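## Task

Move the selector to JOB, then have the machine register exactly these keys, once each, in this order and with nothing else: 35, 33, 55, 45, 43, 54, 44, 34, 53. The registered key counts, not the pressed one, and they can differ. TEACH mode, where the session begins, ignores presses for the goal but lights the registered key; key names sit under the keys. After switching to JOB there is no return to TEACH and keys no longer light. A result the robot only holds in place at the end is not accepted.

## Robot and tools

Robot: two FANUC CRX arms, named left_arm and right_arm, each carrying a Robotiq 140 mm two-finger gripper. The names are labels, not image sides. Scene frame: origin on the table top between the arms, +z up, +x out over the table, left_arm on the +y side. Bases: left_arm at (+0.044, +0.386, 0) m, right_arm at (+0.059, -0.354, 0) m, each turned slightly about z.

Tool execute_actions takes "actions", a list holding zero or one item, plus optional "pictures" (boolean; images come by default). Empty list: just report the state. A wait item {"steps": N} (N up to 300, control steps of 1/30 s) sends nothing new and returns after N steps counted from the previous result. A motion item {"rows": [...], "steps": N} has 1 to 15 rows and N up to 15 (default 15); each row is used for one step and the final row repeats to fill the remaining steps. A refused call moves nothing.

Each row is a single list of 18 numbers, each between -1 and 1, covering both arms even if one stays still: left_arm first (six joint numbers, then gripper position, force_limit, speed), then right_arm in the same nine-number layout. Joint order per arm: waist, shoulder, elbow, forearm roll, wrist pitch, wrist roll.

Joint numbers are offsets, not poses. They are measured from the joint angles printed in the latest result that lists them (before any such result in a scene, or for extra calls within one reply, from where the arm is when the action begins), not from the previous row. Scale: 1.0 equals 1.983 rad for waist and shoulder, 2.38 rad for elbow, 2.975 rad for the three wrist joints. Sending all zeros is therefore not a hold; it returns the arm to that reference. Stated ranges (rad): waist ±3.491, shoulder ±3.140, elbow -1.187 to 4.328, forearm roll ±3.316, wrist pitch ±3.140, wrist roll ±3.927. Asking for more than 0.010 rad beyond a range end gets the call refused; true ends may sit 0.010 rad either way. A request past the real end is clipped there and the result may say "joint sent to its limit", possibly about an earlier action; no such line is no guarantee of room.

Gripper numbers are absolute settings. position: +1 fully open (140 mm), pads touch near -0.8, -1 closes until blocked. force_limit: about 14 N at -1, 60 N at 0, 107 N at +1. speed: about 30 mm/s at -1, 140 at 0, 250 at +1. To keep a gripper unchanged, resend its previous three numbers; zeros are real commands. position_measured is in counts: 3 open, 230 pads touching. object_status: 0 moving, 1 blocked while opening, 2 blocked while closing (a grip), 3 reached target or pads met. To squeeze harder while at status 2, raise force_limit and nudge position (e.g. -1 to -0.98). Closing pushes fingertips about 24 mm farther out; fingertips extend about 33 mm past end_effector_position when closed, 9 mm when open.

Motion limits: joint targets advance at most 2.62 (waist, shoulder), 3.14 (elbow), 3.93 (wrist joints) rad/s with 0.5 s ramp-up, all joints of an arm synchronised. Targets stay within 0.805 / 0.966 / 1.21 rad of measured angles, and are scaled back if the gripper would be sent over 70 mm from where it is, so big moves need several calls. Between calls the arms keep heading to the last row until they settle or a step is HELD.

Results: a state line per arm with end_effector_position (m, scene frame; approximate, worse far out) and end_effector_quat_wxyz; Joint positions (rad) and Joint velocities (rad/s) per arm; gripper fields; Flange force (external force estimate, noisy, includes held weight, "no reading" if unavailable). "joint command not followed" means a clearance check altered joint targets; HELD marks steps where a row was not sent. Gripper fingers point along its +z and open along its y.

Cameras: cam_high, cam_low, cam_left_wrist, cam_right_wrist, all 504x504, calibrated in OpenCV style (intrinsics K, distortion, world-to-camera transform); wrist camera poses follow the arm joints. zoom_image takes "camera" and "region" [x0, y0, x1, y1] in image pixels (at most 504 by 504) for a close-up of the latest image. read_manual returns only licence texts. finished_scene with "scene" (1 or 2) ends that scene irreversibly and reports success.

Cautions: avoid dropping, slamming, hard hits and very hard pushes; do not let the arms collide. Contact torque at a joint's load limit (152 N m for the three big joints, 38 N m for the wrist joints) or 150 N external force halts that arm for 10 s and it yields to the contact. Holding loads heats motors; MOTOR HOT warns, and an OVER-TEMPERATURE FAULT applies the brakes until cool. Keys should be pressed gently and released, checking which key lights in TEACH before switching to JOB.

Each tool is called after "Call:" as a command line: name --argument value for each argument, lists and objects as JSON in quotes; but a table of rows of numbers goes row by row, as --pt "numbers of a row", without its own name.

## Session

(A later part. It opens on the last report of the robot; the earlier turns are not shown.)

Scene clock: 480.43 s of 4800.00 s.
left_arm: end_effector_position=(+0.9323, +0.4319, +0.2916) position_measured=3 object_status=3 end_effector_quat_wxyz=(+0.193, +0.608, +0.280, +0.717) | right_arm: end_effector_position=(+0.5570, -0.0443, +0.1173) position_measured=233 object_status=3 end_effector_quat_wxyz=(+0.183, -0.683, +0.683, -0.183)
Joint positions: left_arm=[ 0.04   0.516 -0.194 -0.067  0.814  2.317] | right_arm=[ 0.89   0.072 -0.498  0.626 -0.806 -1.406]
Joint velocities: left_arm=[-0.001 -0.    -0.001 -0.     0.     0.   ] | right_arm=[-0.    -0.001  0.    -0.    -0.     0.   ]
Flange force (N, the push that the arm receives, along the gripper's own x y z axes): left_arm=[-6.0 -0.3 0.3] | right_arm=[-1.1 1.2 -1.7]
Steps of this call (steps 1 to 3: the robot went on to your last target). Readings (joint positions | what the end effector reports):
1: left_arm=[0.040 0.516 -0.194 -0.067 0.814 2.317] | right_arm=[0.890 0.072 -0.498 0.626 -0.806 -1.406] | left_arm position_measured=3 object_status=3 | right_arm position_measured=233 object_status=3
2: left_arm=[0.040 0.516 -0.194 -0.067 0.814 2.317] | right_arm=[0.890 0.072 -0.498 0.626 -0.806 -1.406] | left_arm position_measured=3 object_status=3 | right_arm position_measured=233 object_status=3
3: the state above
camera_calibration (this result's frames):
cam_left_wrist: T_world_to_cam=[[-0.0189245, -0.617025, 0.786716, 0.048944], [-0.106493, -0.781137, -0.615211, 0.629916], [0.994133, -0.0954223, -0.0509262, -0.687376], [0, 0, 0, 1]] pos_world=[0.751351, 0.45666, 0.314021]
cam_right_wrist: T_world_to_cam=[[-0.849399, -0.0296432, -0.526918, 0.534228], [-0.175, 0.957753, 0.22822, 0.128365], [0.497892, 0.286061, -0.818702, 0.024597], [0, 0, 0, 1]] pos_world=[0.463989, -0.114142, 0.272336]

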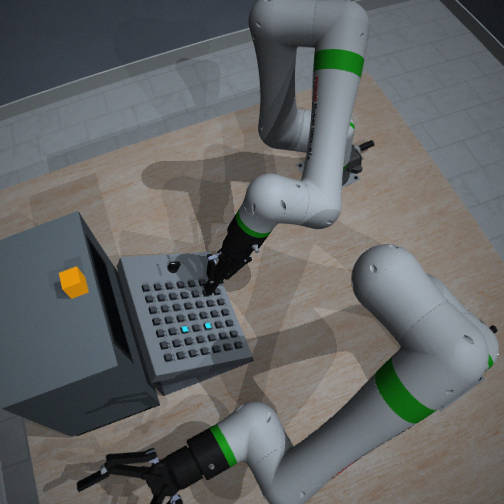

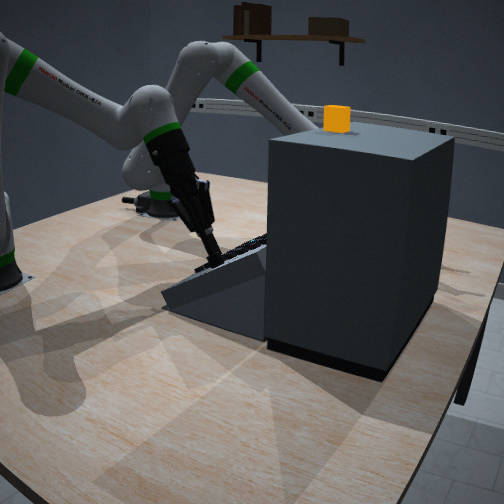

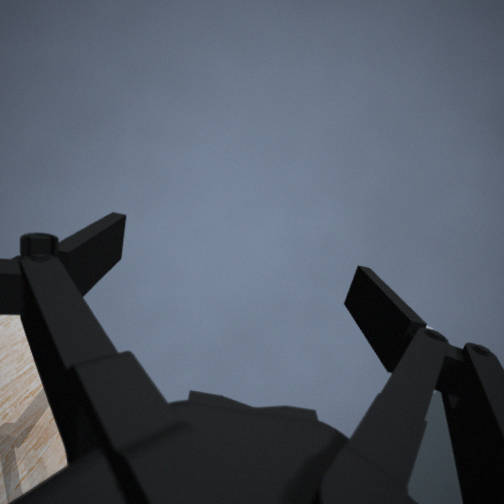

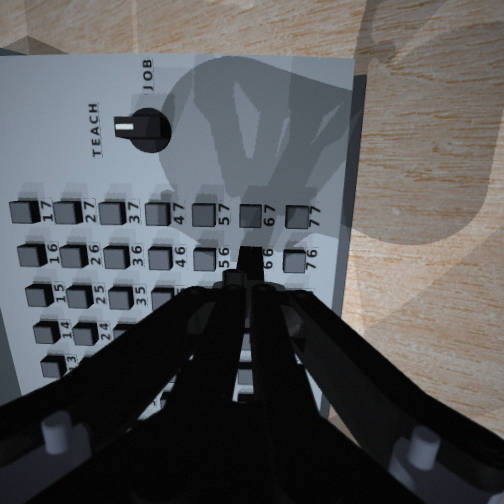

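Call:
execute_actions --actions '[{"rows": [[0,0,0,0,0,0,1,0,0, -0.004981,0.00738,-0.001848,0.00331,0.006806,-0.002136,-1,0,1]], "steps": 10}]'

Call:
zoom_image --camera "cam_high" --region '[120, 250, 270, 400]'

Call:
zoom_image --camera "cam_right_wrist" --region '[60, 60, 240, 240]'

Scene clock: 500.33 s of 4800.00 s.
left_arm: end_effector_position=(+0.9323, +0.4319, +0.2916) position_measured=3 object_status=3 end_effector_quat_wxyz=(+0.193, +0.608, +0.280, +0.717) | right_arm: end_effector_position=(+0.5612, -0.0443, +0.1101) position_measured=233 object_status=3 end_effector_quat_wxyz=(+0.183, -0.683, +0.683, -0.183)
Joint positions: left_arm=[ 0.04   0.516 -0.194 -0.067  0.814  2.317] | right_arm=[ 0.88   0.087 -0.502  0.636 -0.786 -1.412]
Joint velocities: left_arm=[-0.001  0.001  0.     0.     0.     0.   ] | right_arm=[-0.     0.002  0.002  0.     0.001 -0.001]
Flange force (N, the push that the arm receives, along the gripper's own x y z axes): left_arm=[-5.7 -0.8 5.2] | right_arm=[2.5 5.8 -13.6]
Steps of this call (steps 1 to 15: the robot went on to your last target; steps 16 to 90: nothing new was sent; then 16.57 s passed at rest; steps 91 to 100: all 10 steps of this action). Readings (joint positions | what the end effector reports):
91: left_arm=[0.040 0.516 -0.194 -0.067 0.814 2.317] | right_arm=[0.890 0.072 -0.498 0.626 -0.806 -1.405] | left_arm position_measured=3 object_status=3 | right_arm position_measured=233 object_status=3
92: left_arm=[0.040 0.516 -0.194 -0.067 0.814 2.317] | right_arm=[0.887 0.075 -0.499 0.629 -0.801 -1.406] | left_arm position_measured=3 object_status=3 | right_arm position_measured=233 object_status=3
94: left_arm=[0.040 0.516 -0.194 -0.067 0.814 2.317] | right_arm=[0.881 0.084 -0.502 0.635 -0.789 -1.410] | left_arm position_measured=3 object_status=3 | right_arm position_measured=233 object_status=3
98: left_arm=[0.040 0.516 -0.194 -0.067 0.814 2.317] | right_arm=[0.880 0.086 -0.502 0.636 -0.786 -1.412] | left_arm position_measured=3 object_status=3 | right_arm position_measured=233 object_status=3
100: the state above
camera_calibration (this result's frames):
cam_left_wrist: T_world_to_cam=[[-0.0189246, -0.617025, 0.786716, 0.048944], [-0.106493, -0.781137, -0.615211, 0.629916], [0.994133, -0.0954223, -0.050926, -0.687376], [0, 0, 0, 1]] pos_world=[0.751351, 0.45666, 0.314021]
cam_right_wrist: T_world_to_cam=[[-0.849359, -0.0297075, -0.526979, 0.533992], [-0.175078, 0.957745, 0.228192, 0.130796], [0.497933, 0.286079, -0.818671, 0.0166343], [0, 0, 0, 1]] pos_world=[0.468167, -0.114164, 0.265174]

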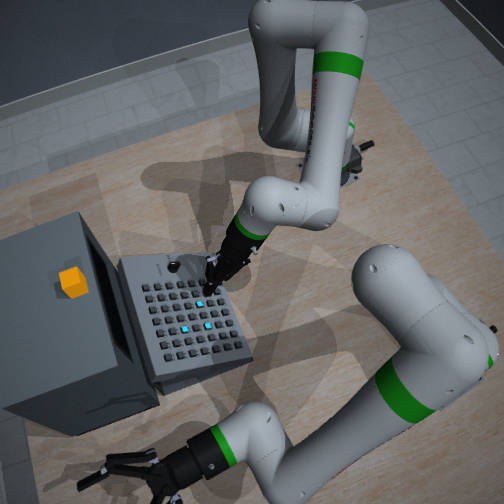

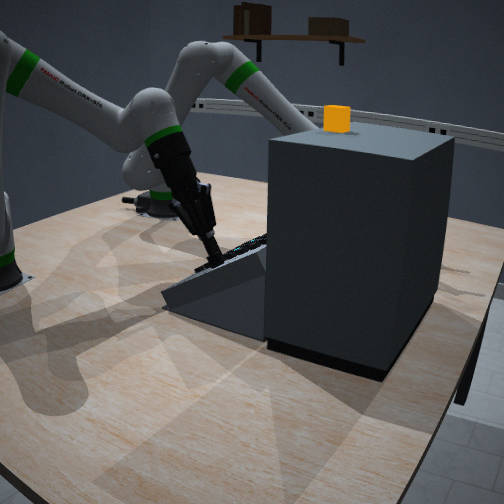

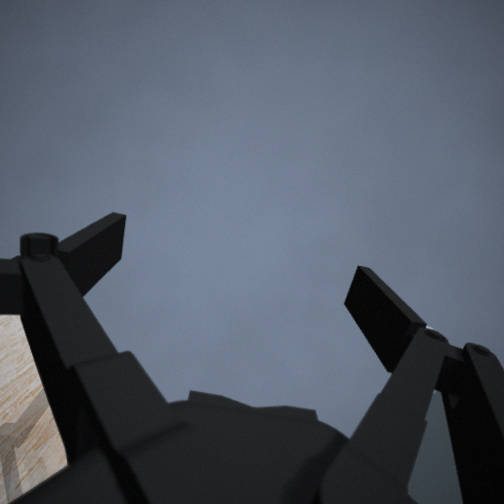

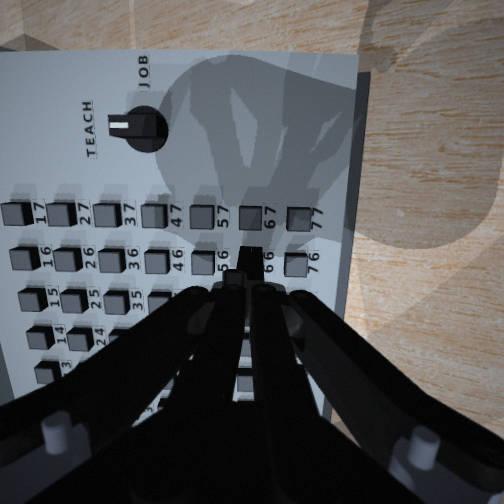

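Region (120, 250, 270, 400) of cam_high's 504x504 image, scaled by 3.360, with more detail than that image has.

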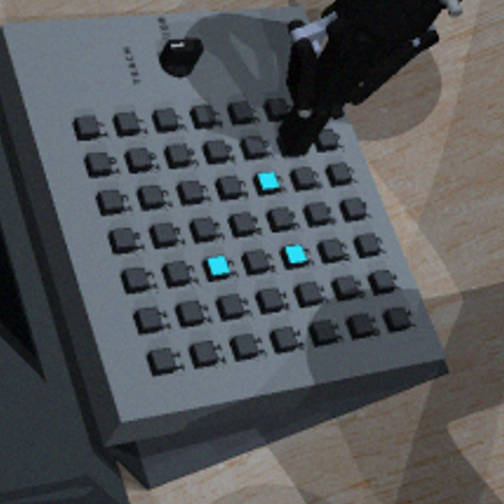

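Region (60, 60, 240, 240) of cam_right_wrist's 504x504 image, scaled by 2.800, with more detail than that image has.

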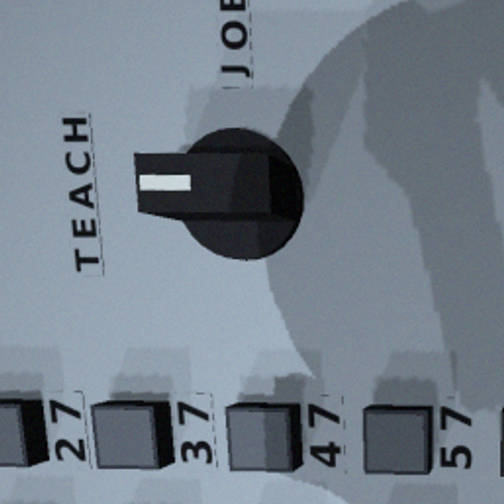

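Call:
execute_actions --actions '[{"rows": [[0,0,0,0,0,0,1,0,0, 0.004937,-0.007314,0.001832,-0.00328,-0.006745,0.002117,-1,0,1],[0,0,0,0,0,0,1,0,0, 0.004937,-0.007314,0.001832,-0.00328,-0.006745,0.002117,-1,0,1],[0,0,0,0,0,0,1,0,0, 0.004937,-0.007314,0.001832,-0.00328,-0.006745,0.002117,-1,0,1],[0,0,0,0,0,0,1,0,0, 0.000682,0.040392,0.067272,-0.014463,-0.0222,0.020818,-1,0,1],[0,0,0,0,0,0,1,0,0, 0.000682,0.040392,0.067272,-0.014463,-0.0222,0.020818,-1,0,1],[0,0,0,0,0,0,1,0,0, 0.000682,0.040392,0.067272,-0.014463,-0.0222,0.020818,-1,0,1],[0,0,0,0,0,0,1,0,0, 0.000682,0.040392,0.067272,-0.014463,-0.0222,0.020818,-1,0,1],[0,0,0,0,0,0,1,0,0, 0.000682,0.040392,0.067272,-0.014463,-0.0222,0.020818,-1,0,1],[0,0,0,0,0,0,1,0,0, 0.000682,0.040392,0.067272,-0.014463,-0.0222,0.020818,-1,0,1],[0,0,0,0,0,0,1,0,0, 0.000682,0.040392,0.067272,-0.014463,-0.0222,0.020818,-1,0,1],[0,0,0,0,0,0,1,0,0, 0.000682,0.040392,0.067272,-0.014463,-0.0222,0.020818,-1,0,1],[0,0,0,0,0,0,1,0,0, 0.000682,0.040392,0.067272,-0.014463,-0.0222,0.020818,-1,0,1],[0,0,0,0,0,0,1,0,0, 0.000682,0.040392,0.067272,-0.014463,-0.0222,0.020818,-1,0,1],[0,0,0,0,0,0,1,0,0, 0.000682,0.040392,0.067272,-0.014463,-0.0222,0.020818,-1,0,1],[0,0,0,0,0,0,1,0,0, -0.003265,0.046471,0.065743,-0.012169,-0.016562,0.019336,-1,0,1]], "steps": 15}]' --pictures false

Call:
execute_actions --actions '[{"steps": 9}]'

Call:
zoom_image --camera "cam_high" --region '[120, 250, 270, 400]'

Call:
zoom_image --camera "cam_right_wrist" --region '[120, 20, 330, 290]'

Scene clock: 552.37 s of 4800.00 s.
left_arm: end_effector_position=(+0.9323, +0.4319, +0.2916) position_measured=3 object_status=3 end_effector_quat_wxyz=(+0.193, +0.608, +0.280, +0.717) | right_arm: end_effector_position=(+0.5868, -0.0096, +0.1343) position_measured=233 object_status=3 end_effector_quat_wxyz=(+0.183, -0.683, +0.683, -0.183)
Joint positions: left_arm=[ 0.04   0.516 -0.194 -0.067  0.814  2.317] | right_arm=[ 0.881  0.167 -0.343  0.593 -0.852 -1.35 ]
Joint velocities: left_arm=[-0.001 -0.    -0.     0.    -0.001  0.001] | right_arm=[-0.029  0.04  -0.     0.017  0.045 -0.   ]
Flange force (N, the push that the arm receives, along the gripper's own x y z axes): left_arm=[-5.3 -0.6 5.9] | right_arm=[1.1 7.7 -6.2]
Steps of this call (steps 1 to 15: the robot went on to your last target; steps 16 to 90: nothing new was sent; then 48.53 s passed at rest; steps 91 to 105: all 15 steps of this action). Readings (joint positions | what the end effector reports):
91: left_arm=[0.040 0.516 -0.194 -0.067 0.814 2.317] | right_arm=[0.880 0.087 -0.502 0.636 -0.786 -1.412] | left_arm position_measured=3 object_status=3 | right_arm position_measured=233 object_status=3
92: left_arm=[0.040 0.516 -0.194 -0.067 0.814 2.317] | right_arm=[0.883 0.083 -0.502 0.633 -0.791 -1.411] | left_arm position_measured=3 object_status=3 | right_arm position_measured=233 object_status=3
94: left_arm=[0.040 0.516 -0.194 -0.067 0.814 2.317] | right_arm=[0.888 0.075 -0.498 0.627 -0.803 -1.407] | left_arm position_measured=3 object_status=3 | right_arm position_measured=233 object_status=3
98: left_arm=[0.040 0.516 -0.194 -0.067 0.814 2.317] | right_arm=[0.885 0.105 -0.435 0.609 -0.831 -1.381] | left_arm position_measured=3 object_status=3 | right_arm position_measured=233 object_status=3
105: the state above

Scene clock: 552.67 s of 4800.00 s.
left_arm: end_effector_position=(+0.9323, +0.4319, +0.2916) position_measured=3 object_status=3 end_effector_quat_wxyz=(+0.193, +0.608, +0.280, +0.717) | right_arm: end_effector_position=(+0.5906, -0.0095, +0.1280) position_measured=233 object_status=3 end_effector_quat_wxyz=(+0.183, -0.683, +0.683, -0.183)
Joint positions: left_arm=[ 0.04   0.516 -0.194 -0.067  0.814  2.317] | right_arm=[ 0.874  0.179 -0.346  0.6   -0.835 -1.354]
Joint velocities: left_arm=[-0.     0.     0.001 -0.    -0.001  0.001] | right_arm=[-0.001  0.001 -0.001  0.001  0.002 -0.002]
Flange force (N, the push that the arm receives, along the gripper's own x y z axes): left_arm=[-3.1 -2.4 5.1] | right_arm=[1.8 5.1 -13.2]
Steps of this call (steps 1 to 9: the robot went on to your last target). Readings (joint positions | what the end effector reports):
1: left_arm=[0.040 0.516 -0.194 -0.067 0.814 2.317] | right_arm=[0.879 0.170 -0.343 0.595 -0.847 -1.350] | left_arm position_measured=3 object_status=3 | right_arm position_measured=233 object_status=3
2: left_arm=[0.040 0.516 -0.194 -0.067 0.814 2.317] | right_arm=[0.876 0.175 -0.345 0.597 -0.841 -1.352] | left_arm position_measured=3 object_status=3 | right_arm position_measured=233 object_status=3
4: left_arm=[0.040 0.516 -0.194 -0.067 0.814 2.317] | right_arm=[0.874 0.178 -0.346 0.599 -0.836 -1.353] | left_arm position_measured=3 object_status=3 | right_arm position_measured=233 object_status=3
8: left_arm=[0.040 0.516 -0.194 -0.067 0.814 2.317] | right_arm=[0.874 0.179 -0.346 0.600 -0.835 -1.354] | left_arm position_measured=3 object_status=3 | right_arm position_measured=233 object_status=3
9: the state above
camera_calibration (this result's frames):
cam_left_wrist: T_world_to_cam=[[-0.0189246, -0.617025, 0.786716, 0.0489439], [-0.106493, -0.781137, -0.615211, 0.629916], [0.994133, -0.0954222, -0.050926, -0.687376], [0, 0, 0, 1]] pos_world=[0.751351, 0.45666, 0.314021]
cam_right_wrist: T_world_to_cam=[[-0.849311, -0.0297995, -0.527051, 0.569382], [-0.175155, 0.957753, 0.2281, 0.0985695], [0.497987, 0.286044, -0.81865, 0.00661482], [0, 0, 0, 1]] pos_world=[0.497553, -0.07933, 0.283025]

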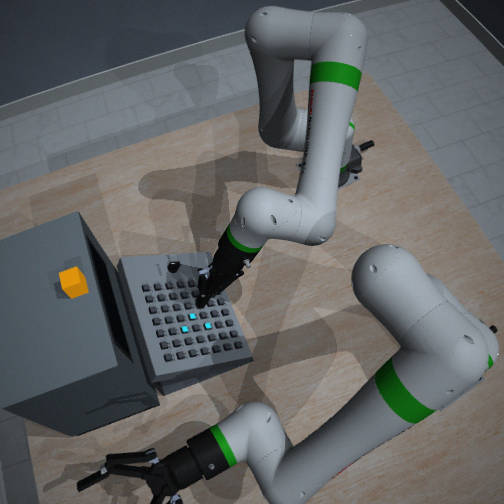

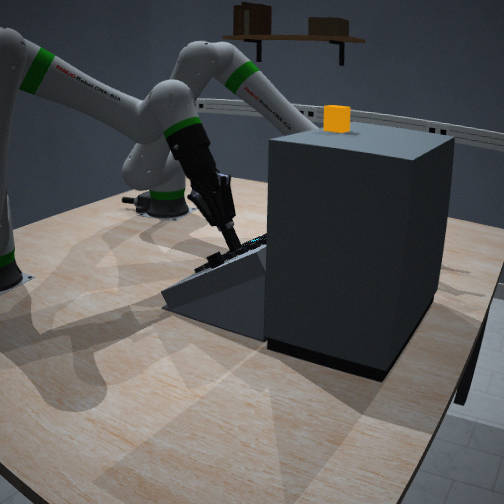

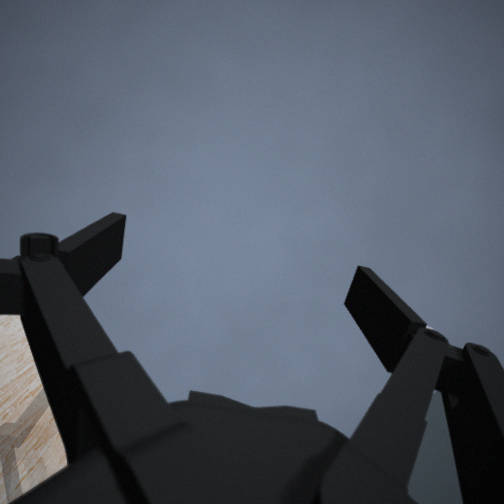

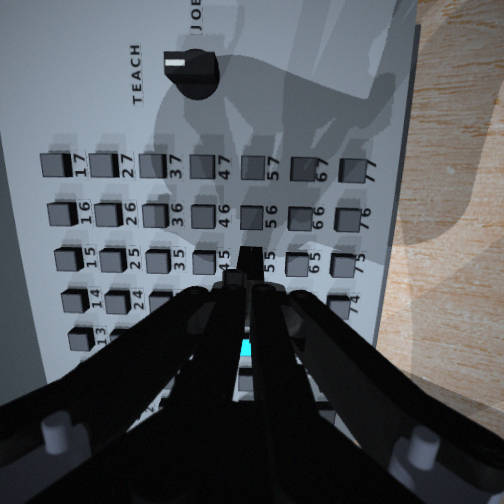

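Region (120, 250, 270, 400) of cam_high's 504x504 image, scaled by 3.360, with more detail than that image has.

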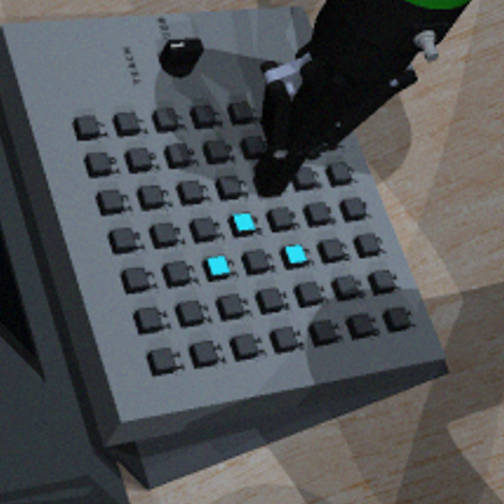

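Region (120, 20, 330, 290) of cam_right_wrist's 504x504 image, scaled by 1.867, with more detail than that image has.

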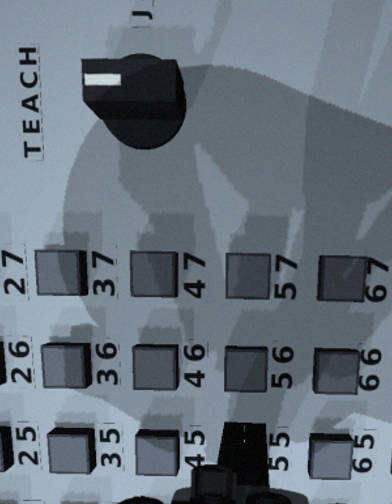

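Call:
execute_actions --actions '[]'

Scene clock: 598.10 s of 4800.00 s.
left_arm: end_effector_position=(+0.9323, +0.4319, +0.2916) position_measured=3 object_status=3 end_effector_quat_wxyz=(+0.193, +0.608, +0.280, +0.717) | right_arm: end_effector_position=(+0.5906, -0.0095, +0.1279) position_measured=233 object_status=3 end_effector_quat_wxyz=(+0.183, -0.683, +0.683, -0.183)
Joint positions: left_arm=[ 0.04   0.516 -0.194 -0.067  0.814  2.317] | right_arm=[ 0.874  0.179 -0.346  0.6   -0.835 -1.354]
Joint velocities: left_arm=[-0.001  0.001 -0.001 -0.    -0.    -0.001] | right_arm=[-0.     0.     0.001  0.001 -0.     0.001]
Flange force (N, the push that the arm receives, along the gripper's own x y z axes): left_arm=[-5.6 -1.0 7.3] | right_arm=[2.2 4.7 -16.3]
Steps of this call (steps 1 to 30: the robot went on to your last target; steps 31 to 90: nothing new was sent; then 42.43 s passed at rest). Readings (joint positions | what the end effector reports):
1: left_arm=[0.040 0.516 -0.194 -0.067 0.814 2.317] | right_arm=[0.874 0.179 -0.346 0.600 -0.835 -1.354] | left_arm position_measured=3 object_status=3 | right_arm position_measured=233 object_status=3
2: left_arm=[0.040 0.516 -0.194 -0.067 0.814 2.317] | right_arm=[0.874 0.179 -0.346 0.600 -0.835 -1.354] | left_arm position_measured=3 object_status=3 | right_arm position_measured=233 object_status=3
4: left_arm=[0.040 0.516 -0.194 -0.067 0.814 2.317] | right_arm=[0.874 0.179 -0.346 0.600 -0.835 -1.354] | left_arm position_measured=3 object_status=3 | right_arm position_measured=233 object_status=3
8: left_arm=[0.040 0.516 -0.194 -0.067 0.814 2.317] | right_arm=[0.874 0.179 -0.346 0.600 -0.835 -1.354] | left_arm position_measured=3 object_status=3 | right_arm position_measured=233 object_status=3
90: the state above
All arms were judged still, so your last target was given up. Only a new action makes them travel on or press farther. Fingers that are still opening or closing keep moving.
camera_calibration (this result's frames):
cam_left_wrist: T_world_to_cam=[[-0.0189244, -0.617025, 0.786716, 0.048944], [-0.106493, -0.781137, -0.615211, 0.629916], [0.994133, -0.0954223, -0.0509263, -0.687376], [0, 0, 0, 1]] pos_world=[0.751351, 0.45666, 0.314021]
cam_right_wrist: T_world_to_cam=[[-0.849333, -0.0297012, -0.527022, 0.569373], [-0.175065, 0.957757, 0.228154, 0.0985262], [0.497982, 0.286042, -0.818654, 0.00655381], [0, 0, 0, 1]] pos_world=[0.497571, -0.0793277, 0.282958]

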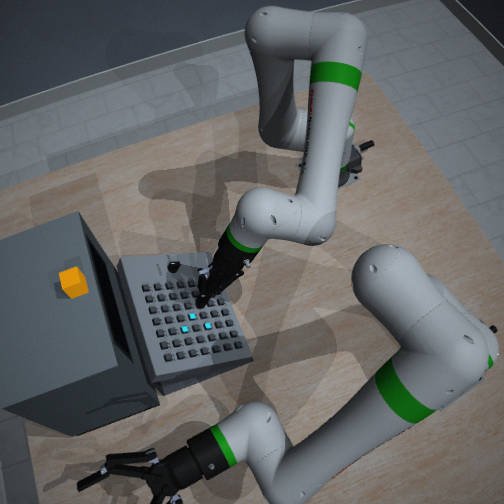

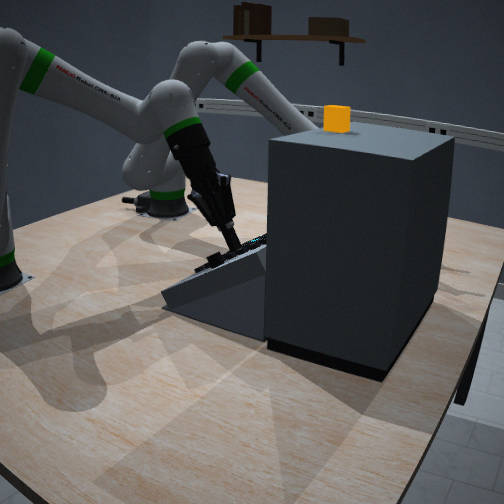

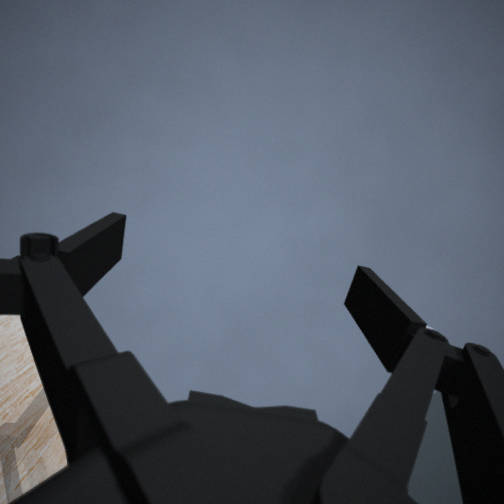

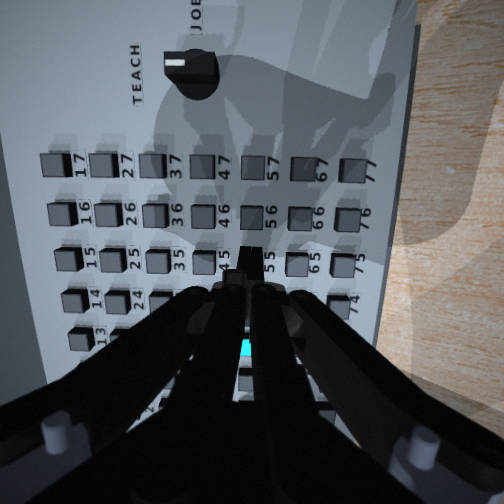

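Call:
zoom_image --camera "cam_right_wrist" --region '[120, 0, 280, 200]'

Region (120, 0, 280, 200) of cam_right_wrist's 504x504 image, scaled by 2.520, with more detail than that image has; it fills the left 403 columns of this view, and the rest is white.

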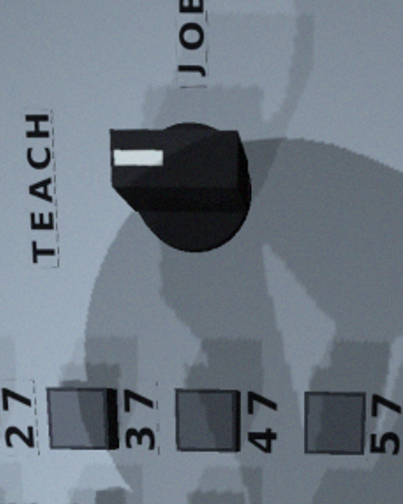

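Call:
execute_actions --actions '[{"rows": [[0,0,0,0,0,0,1,0,0, 0.01558,-0.02399,0.00604,-0.00906,-0.02226,0.00585,-1,0,1],[0,0,0,0,0,0,1,0,0, 0.01558,-0.02399,0.00604,-0.00906,-0.02226,0.00585,-1,0,1],[0,0,0,0,0,0,1,0,0, 0.01558,-0.02399,0.00604,-0.00906,-0.02226,0.00585,-1,0,1],[0,0,0,0,0,0,1,0,0, 0.01558,-0.02399,0.00604,-0.00906,-0.02226,0.00585,-1,0,1],[0,0,0,0,0,0,1,0,0, 0.01558,-0.02399,0.00604,-0.00906,-0.02226,0.00585,-1,0,1],[0,0,0,0,0,0,1,0,0, -0.09462,-0.09801,-0.02795,-0.03457,-0.00717,0.62233,-1,0,1],[0,0,0,0,0,0,1,0,0, -0.09462,-0.09801,-0.02795,-0.03457,-0.00717,0.62233,-0.4,-1,0]], "steps": 15}]' --pictures false

Call:
execute_actions --actions '[{"steps": 26}]'

Scene clock: 718.60 s of 4800.00 s.
left_arm: end_effector_position=(+0.9323, +0.4319, +0.2916) position_measured=3 object_status=3 end_effector_quat_wxyz=(+0.193, +0.608, +0.280, +0.717) | right_arm: end_effector_position=(+0.5850, -0.0442, +0.1688) position_measured=179 object_status=0 end_effector_quat_wxyz=(-0.163, +0.777, -0.574, +0.201)
Joint positions: left_arm=[ 0.04   0.516 -0.194 -0.067  0.814  2.317] | right_arm=[ 0.841  0.068 -0.357  0.54  -0.883 -0.955]
Joint velocities: left_arm=[ 0.001 -0.     0.001 -0.    -0.001  0.002] | right_arm=[-0.4   -0.223 -0.149 -0.114  0.068  2.397]
Flange force (N, the push that the arm receives, along the gripper's own x y z axes): left_arm=[-3.8 -1.4 0.9] | right_arm=[-7.5 -4.1 -0.3]
Steps of this call (steps 1 to 90: nothing new was sent; then 117.00 s passed at rest; steps 91 to 105: all 15 steps of this action). Readings (joint positions | what the end effector reports):
91: left_arm=[0.040 0.516 -0.194 -0.067 0.814 2.317] | right_arm=[0.874 0.179 -0.346 0.600 -0.835 -1.354] | left_arm position_measured=3 object_status=3 | right_arm position_measured=233 object_status=3
92: left_arm=[0.040 0.516 -0.194 -0.067 0.814 2.317] | right_arm=[0.876 0.175 -0.345 0.597 -0.841 -1.354] | left_arm position_measured=3 object_status=3 | right_arm position_measured=233 object_status=3
94: left_arm=[0.040 0.516 -0.194 -0.067 0.814 2.317] | right_arm=[0.891 0.152 -0.338 0.584 -0.873 -1.345] | left_arm position_measured=3 object_status=3 | right_arm position_measured=233 object_status=3
98: left_arm=[0.040 0.516 -0.194 -0.067 0.814 2.317] | right_arm=[0.901 0.123 -0.334 0.568 -0.898 -1.313] | left_arm position_measured=3 object_status=3 | right_arm position_measured=233 object_status=0
105: the state above

Scene clock: 719.47 s of 4800.00 s.
left_arm: end_effector_position=(+0.9323, +0.4319, +0.2916) position_measured=3 object_status=3 end_effector_quat_wxyz=(+0.193, +0.608, +0.280, +0.717) | right_arm: end_effector_position=(+0.6068, -0.1351, +0.1773) position_measured=179 object_status=3 end_effector_quat_wxyz=(-0.000, +0.966, +0.000, +0.259)
Joint positions: left_arm=[ 0.04   0.516 -0.194 -0.067  0.814  2.317] | right_arm=[ 0.686 -0.016 -0.413  0.497 -0.856  0.497]
Joint velocities: left_arm=[ 0.    -0.     0.001  0.    -0.001  0.   ] | right_arm=[ 0. -0.  0. -0. -0.  0.]
Flange force (N, the push that the arm receives, along the gripper's own x y z axes): left_arm=[-2.4 -1.9 2.0] | right_arm=[-1.7 -3.0 1.6]
Steps of this call (steps 1 to 26: the robot went on to your last target). Readings (joint positions | what the end effector reports):
1: left_arm=[0.040 0.516 -0.194 -0.067 0.814 2.317] | right_arm=[0.827 0.061 -0.362 0.536 -0.880 -0.869] | left_arm position_measured=3 object_status=3 | right_arm position_measured=179 object_status=0
2: left_arm=[0.040 0.516 -0.194 -0.067 0.814 2.317] | right_arm=[0.814 0.054 -0.367 0.532 -0.878 -0.775] | left_arm position_measured=3 object_status=3 | right_arm position_measured=179 object_status=0
4: left_arm=[0.040 0.516 -0.194 -0.067 0.814 2.317] | right_arm=[0.789 0.040 -0.376 0.525 -0.874 -0.561] | left_arm position_measured=3 object_status=3 | right_arm position_measured=179 object_status=0
8: left_arm=[0.040 0.516 -0.194 -0.067 0.814 2.317] | right_arm=[0.744 0.016 -0.392 0.513 -0.866 -0.113] | left_arm position_measured=3 object_status=3 | right_arm position_measured=179 object_status=3
26: the state above
camera_calibration (this result's frames):
cam_left_wrist: T_world_to_cam=[[-0.0189246, -0.617025, 0.786716, 0.048944], [-0.106493, -0.781137, -0.615211, 0.629916], [0.994133, -0.0954224, -0.0509262, -0.687376], [0, 0, 0, 1]] pos_world=[0.751351, 0.45666, 0.314021]
cam_right_wrist: T_world_to_cam=[[0.0415923, -0.999053, -0.0127526, -0.157319], [-0.971719, -0.0374783, -0.233146, 0.641128], [0.232447, 0.022089, -0.972358, 0.22754], [0, 0, 0, 1]] pos_world=[0.576648, -0.138168, 0.36872]

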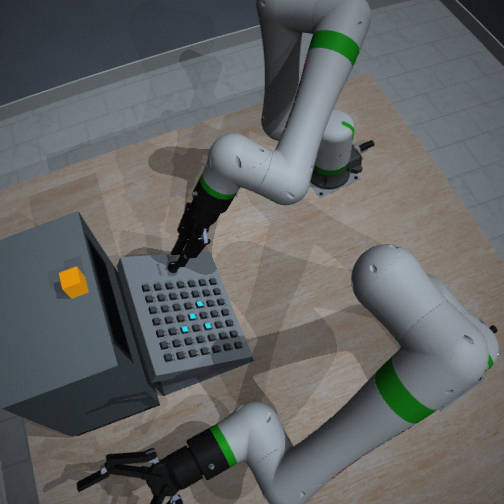

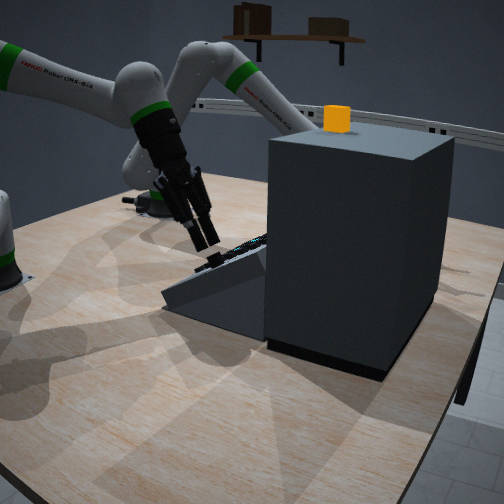

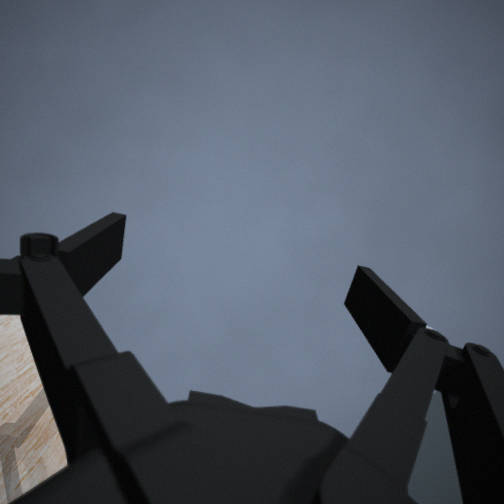

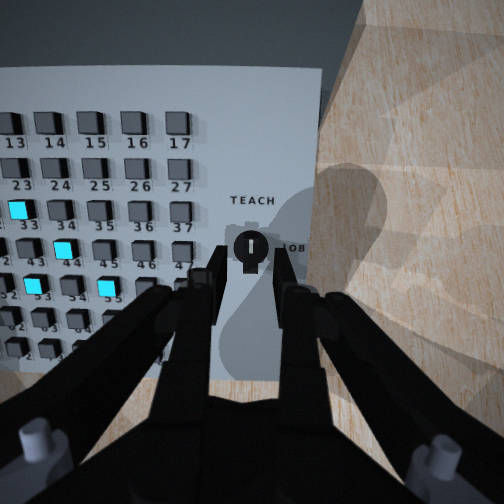

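Call:
zoom_image --camera "cam_right_wrist" --region '[200, 200, 300, 300]'

Region (200, 200, 300, 300) of cam_right_wrist's 504x504 image, scaled by 5.040, with more detail than that image has.

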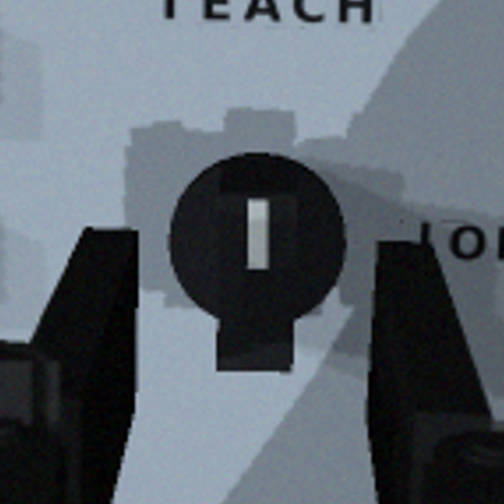

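Call:
zoom_image --camera "cam_right_wrist" --region '[80, 190, 220, 290]'

Region (80, 190, 220, 290) of cam_right_wrist's 504x504 image, scaled by 3.600, with more detail than that image has; it fills the top 360 rows of this view, and the rest is white.

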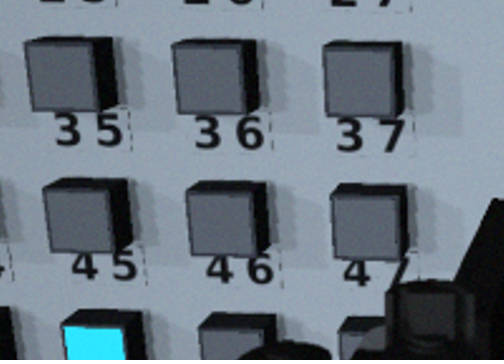

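Call:
execute_actions --actions '[{"rows": [[0,0,0,0,0,0,1,0,0, -0.0149,0.02614,-0.00458,0.00627,0.02283,-0.00315,-0.4,-1,0],[0,0,0,0,0,0,1,0,0, -0.0149,0.02614,-0.00458,0.00627,0.02283,-0.00315,-0.4,-1,0],[0,0,0,0,0,0,1,0,0, -0.0149,0.02614,-0.00458,0.00627,0.02283,-0.00315,-0.4,-1,0],[0,0,0,0,0,0,1,0,0, -0.0149,0.02614,-0.00458,0.00627,0.02283,-0.00315,-0.4,-1,0],[0,0,0,0,0,0,1,0,0, -0.0149,0.02614,-0.00458,0.00627,0.02283,-0.00315,-0.4,-1,0],[0,0,0,0,0,0,1,0,0, -0.0149,0.02614,-0.00458,0.00627,0.02283,-0.00315,-0.4,-1,0],[0,0,0,0,0,0,1,0,0, -0.0149,0.02614,-0.00458,0.00627,0.02283,-0.00315,-0.4,-1,0],[0,0,0,0,0,0,1,0,0, -0.0149,0.02614,-0.00458,0.00627,0.02283,-0.00315,-0.62,-1,0]], "steps": 15}]' --pictures true

Call:
execute_actions --actions '[{"rows": [[0,0,0,0,0,0,1,0,0, 0,0,0,0,0,-0.02,-0.62,-1,0],[0,0,0,0,0,0,1,0,0, 0,0,0,0,0,-0.04,-0.62,-1,0],[0,0,0,0,0,0,1,0,0, 0,0,0,0,0,-0.06,-0.62,-1,0],[0,0,0,0,0,0,1,0,0, 0,0,0,0,0,-0.09,-0.62,-1,0],[0,0,0,0,0,0,1,0,0, 0,0,0,0,0,-0.12,-0.62,-1,0],[0,0,0,0,0,0,1,0,0, 0,0,0,0,0,-0.15,-0.62,-1,0],[0,0,0,0,0,0,1,0,0, 0,0,0,0,0,-0.18,-0.62,-1,0],[0,0,0,0,0,0,1,0,0, 0,0,0,0,0,-0.21,-0.62,-1,0],[0,0,0,0,0,0,1,0,0, 0,0,0,0,0,-0.24,-0.62,-1,0],[0,0,0,0,0,0,1,0,0, 0,0,0,0,0,-0.27,-0.62,-1,0],[0,0,0,0,0,0,1,0,0, 0,0,0,0,0,-0.30,-0.62,-1,0],[0,0,0,0,0,0,1,0,0, 0,0,0,0,0,-0.33,-0.62,-1,0],[0,0,0,0,0,0,1,0,0, 0,0,0,0,0,-0.36,-0.62,-1,0],[0,0,0,0,0,0,1,0,0, 0,0,0,0,0,-0.40,-0.62,-1,0],[0,0,0,0,0,0,1,0,0, 0,0,0,0,0,-0.5378,-0.62,-1,0]], "steps": 15}]' --pictures false

Call:
execute_actions --actions '[{"steps": 18}]' --pictures true

Scene clock: 839.97 s of 4800.00 s.
left_arm: end_effector_position=(+0.9323, +0.4319, +0.2916) position_measured=3 object_status=3 end_effector_quat_wxyz=(+0.193, +0.608, +0.280, +0.717) | right_arm: end_effector_position=(+0.6227, -0.1351, +0.1528) position_measured=208 object_status=0 end_effector_quat_wxyz=(-0.000, +0.966, +0.000, +0.259)
Joint positions: left_arm=[ 0.04   0.516 -0.194 -0.067  0.814  2.317] | right_arm=[ 0.656  0.036 -0.423  0.516 -0.789  0.488]
Joint velocities: left_arm=[-0.001 -0.     0.     0.     0.002 -0.001] | right_arm=[-0.001  0.     0.002  0.     0.    -0.   ]
Flange force (N, the push that the arm receives, along the gripper's own x y z axes): left_arm=[-4.7 1.4 2.8] | right_arm=[-0.7 -2.6 -0.3]
Steps of this call (steps 1 to 30: the robot went on to your last target; steps 31 to 90: nothing new was sent; then 117.00 s passed at rest; steps 91 to 105: all 15 steps of this action). Readings (joint positions | what the end effector reports):
91: left_arm=[0.040 0.516 -0.194 -0.067 0.814 2.317] | right_arm=[0.686 -0.016 -0.413 0.497 -0.856 0.497] | left_arm position_measured=3 object_status=3 | right_arm position_measured=179 object_status=3
92: left_arm=[0.040 0.516 -0.194 -0.067 0.814 2.317] | right_arm=[0.683 -0.012 -0.413 0.498 -0.851 0.497] | left_arm position_measured=3 object_status=3 | right_arm position_measured=179 object_status=3
94: left_arm=[0.040 0.516 -0.194 -0.067 0.814 2.317] | right_arm=[0.670 0.012 -0.418 0.507 -0.820 0.493] | left_arm position_measured=3 object_status=3 | right_arm position_measured=179 object_status=3
98: left_arm=[0.040 0.516 -0.194 -0.067 0.814 2.317] | right_arm=[0.657 0.036 -0.423 0.516 -0.789 0.488] | left_arm position_measured=3 object_status=3 | right_arm position_measured=179 object_status=0
105: the state above
camera_calibration (this result's frames):
cam_left_wrist: T_world_to_cam=[[-0.0189244, -0.617025, 0.786716, 0.0489441], [-0.106493, -0.781137, -0.615211, 0.629916], [0.994133, -0.0954221, -0.0509262, -0.687376], [0, 0, 0, 1]] pos_world=[0.751351, 0.45666, 0.314021]
cam_right_wrist: T_world_to_cam=[[0.0416632, -0.99905, -0.0127797, -0.158319], [-0.971713, -0.0375406, -0.23316, 0.650834], [0.232459, 0.0221324, -0.972354, 0.20008], [0, 0, 0, 1]] pos_world=[0.59251, -0.138164, 0.344273]

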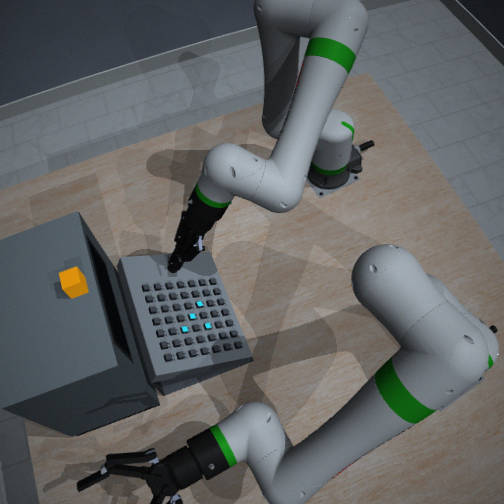

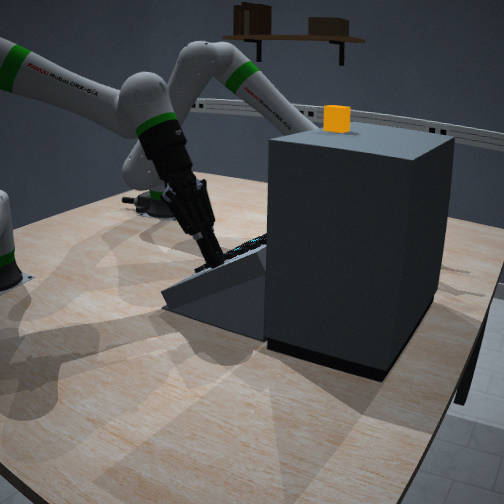

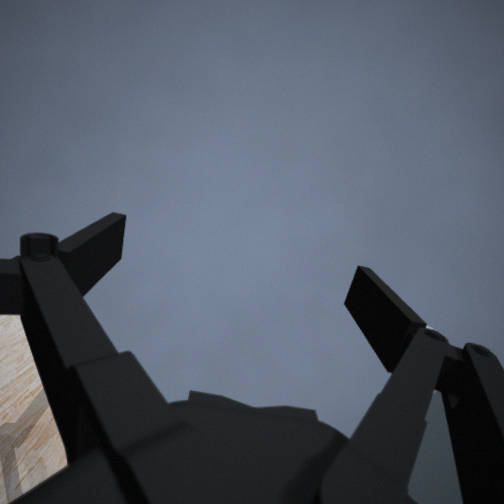

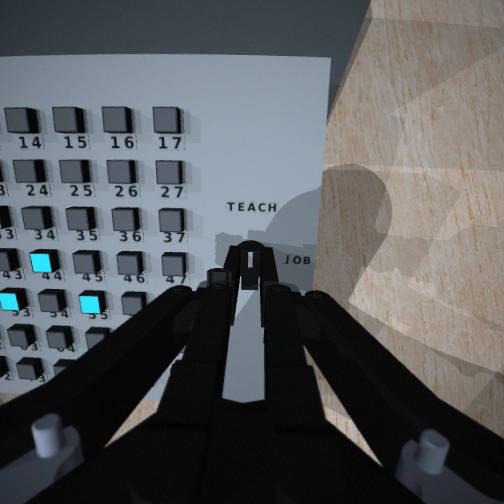

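Scene clock: 840.47 s of 4800.00 s.
left_arm: end_effector_position=(+0.9323, +0.4319, +0.2916) position_measured=3 object_status=3 end_effector_quat_wxyz=(+0.193, +0.608, +0.280, +0.717) | right_arm: end_effector_position=(+0.6227, -0.1351, +0.1528) position_measured=208 object_status=3 end_effector_quat_wxyz=(-0.093, +0.901, -0.347, +0.242)
Joint positions: left_arm=[ 0.04   0.516 -0.194 -0.067  0.814  2.317] | right_arm=[ 0.656  0.036 -0.423  0.516 -0.789 -0.247]
Joint velocities: left_arm=[-0.001 -0.     0.001 -0.     0.    -0.001] | right_arm=[ 0.002 -0.     0.    -0.     0.    -2.406]
Flange force (N, the push that the arm receives, along the gripper's own x y z axes): left_arm=[-3.2 -0.9 0.9] | right_arm=[-1.1 0.8 -2.6]
Steps of this call (steps 1 to 15: all 15 steps of this action). Readings (joint positions | what the end effector reports):
1: left_arm=[0.040 0.516 -0.194 -0.067 0.814 2.317] | right_arm=[0.656 0.036 -0.423 0.516 -0.789 0.487] | left_arm position_measured=3 object_status=3 | right_arm position_measured=208 object_status=0
2: left_arm=[0.040 0.516 -0.194 -0.067 0.814 2.317] | right_arm=[0.656 0.036 -0.423 0.516 -0.789 0.481] | left_arm position_measured=3 object_status=3 | right_arm position_measured=208 object_status=0
4: left_arm=[0.040 0.516 -0.194 -0.067 0.814 2.317] | right_arm=[0.656 0.036 -0.423 0.516 -0.789 0.443] | left_arm position_measured=3 object_status=3 | right_arm position_measured=208 object_status=0
8: left_arm=[0.040 0.516 -0.194 -0.067 0.814 2.317] | right_arm=[0.656 0.036 -0.423 0.516 -0.789 0.263] | left_arm position_measured=3 object_status=3 | right_arm position_measured=208 object_status=3
15: the state above

Scene clock: 841.07 s of 4800.00 s.
left_arm: end_effector_position=(+0.9323, +0.4319, +0.2916) position_measured=3 object_status=3 end_effector_quat_wxyz=(+0.193, +0.608, +0.280, +0.717) | right_arm: end_effector_position=(+0.6227, -0.1351, +0.1528) position_measured=208 object_status=3 end_effector_quat_wxyz=(+0.186, -0.673, +0.693, -0.180)
Joint positions: left_arm=[ 0.04   0.516 -0.194 -0.067  0.814  2.317] | right_arm=[ 0.656  0.036 -0.423  0.516 -0.789 -1.112]
Joint velocities: left_arm=[ 0.    -0.    -0.002  0.    -0.001 -0.002] | right_arm=[-0.     0.    -0.002 -0.    -0.    -0.002]
Flange force (N, the push that the arm receives, along the gripper's own x y z axes): left_arm=[-3.3 -2.4 5.1] | right_arm=[-2.6 -1.9 -0.2]
Steps of this call (steps 1 to 18: the robot went on to your last target). Readings (joint positions | what the end effector reports):
1: left_arm=[0.040 0.516 -0.194 -0.067 0.814 2.317] | right_arm=[0.656 0.036 -0.423 0.516 -0.789 -0.332] | left_arm position_measured=3 object_status=3 | right_arm position_measured=208 object_status=3
2: left_arm=[0.040 0.516 -0.194 -0.067 0.814 2.317] | right_arm=[0.656 0.036 -0.423 0.516 -0.789 -0.427] | left_arm position_measured=3 object_status=3 | right_arm position_measured=208 object_status=3
4: left_arm=[0.040 0.516 -0.194 -0.067 0.814 2.317] | right_arm=[0.656 0.036 -0.423 0.516 -0.789 -0.618] | left_arm position_measured=3 object_status=3 | right_arm position_measured=208 object_status=3
8: left_arm=[0.040 0.516 -0.194 -0.067 0.814 2.317] | right_arm=[0.656 0.036 -0.423 0.516 -0.789 -0.916] | left_arm position_measured=3 object_status=3 | right_arm position_measured=208 object_status=3
18: the state above
camera_calibration (this result's frames):
cam_left_wrist: T_world_to_cam=[[-0.0189244, -0.617025, 0.786716, 0.048944], [-0.106493, -0.781137, -0.615211, 0.629916], [0.994133, -0.0954223, -0.0509263, -0.687376], [0, 0, 0, 1]] pos_world=[0.751351, 0.45666, 0.314021]
cam_right_wrist: T_world_to_cam=[[-0.849633, -0.000686339, -0.527374, 0.610165], [-0.150979, 0.958461, 0.241989, 0.201736], [0.505301, 0.285224, -0.814443, 0.0415759], [0, 0, 0, 1]] pos_world=[0.527866, -0.204795, 0.306829]

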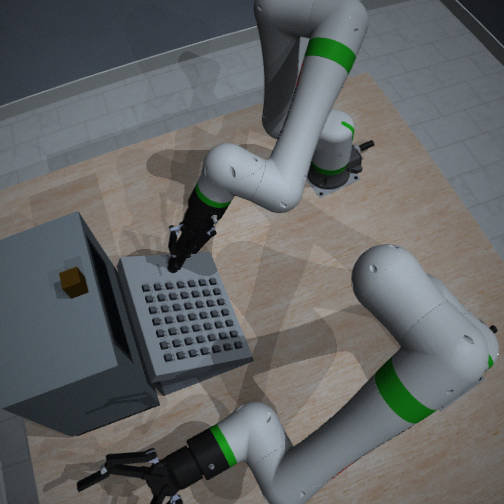

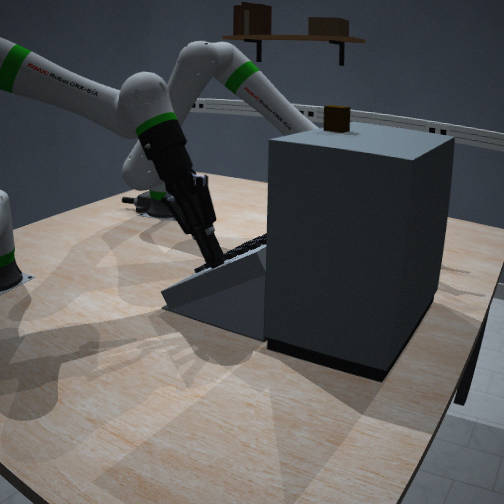

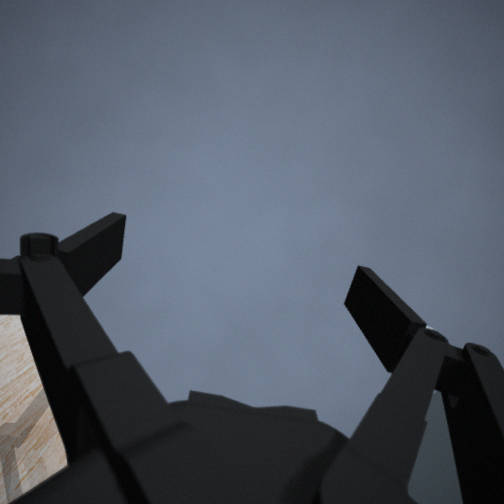

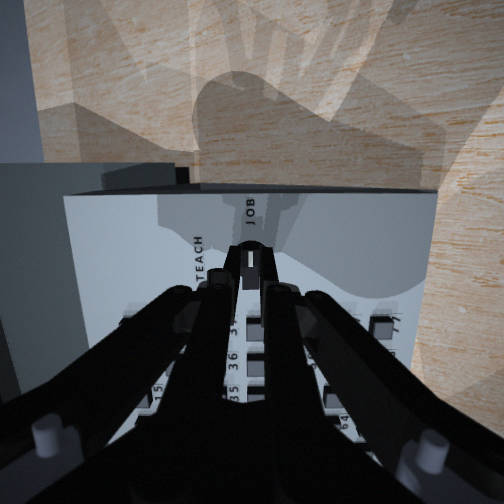

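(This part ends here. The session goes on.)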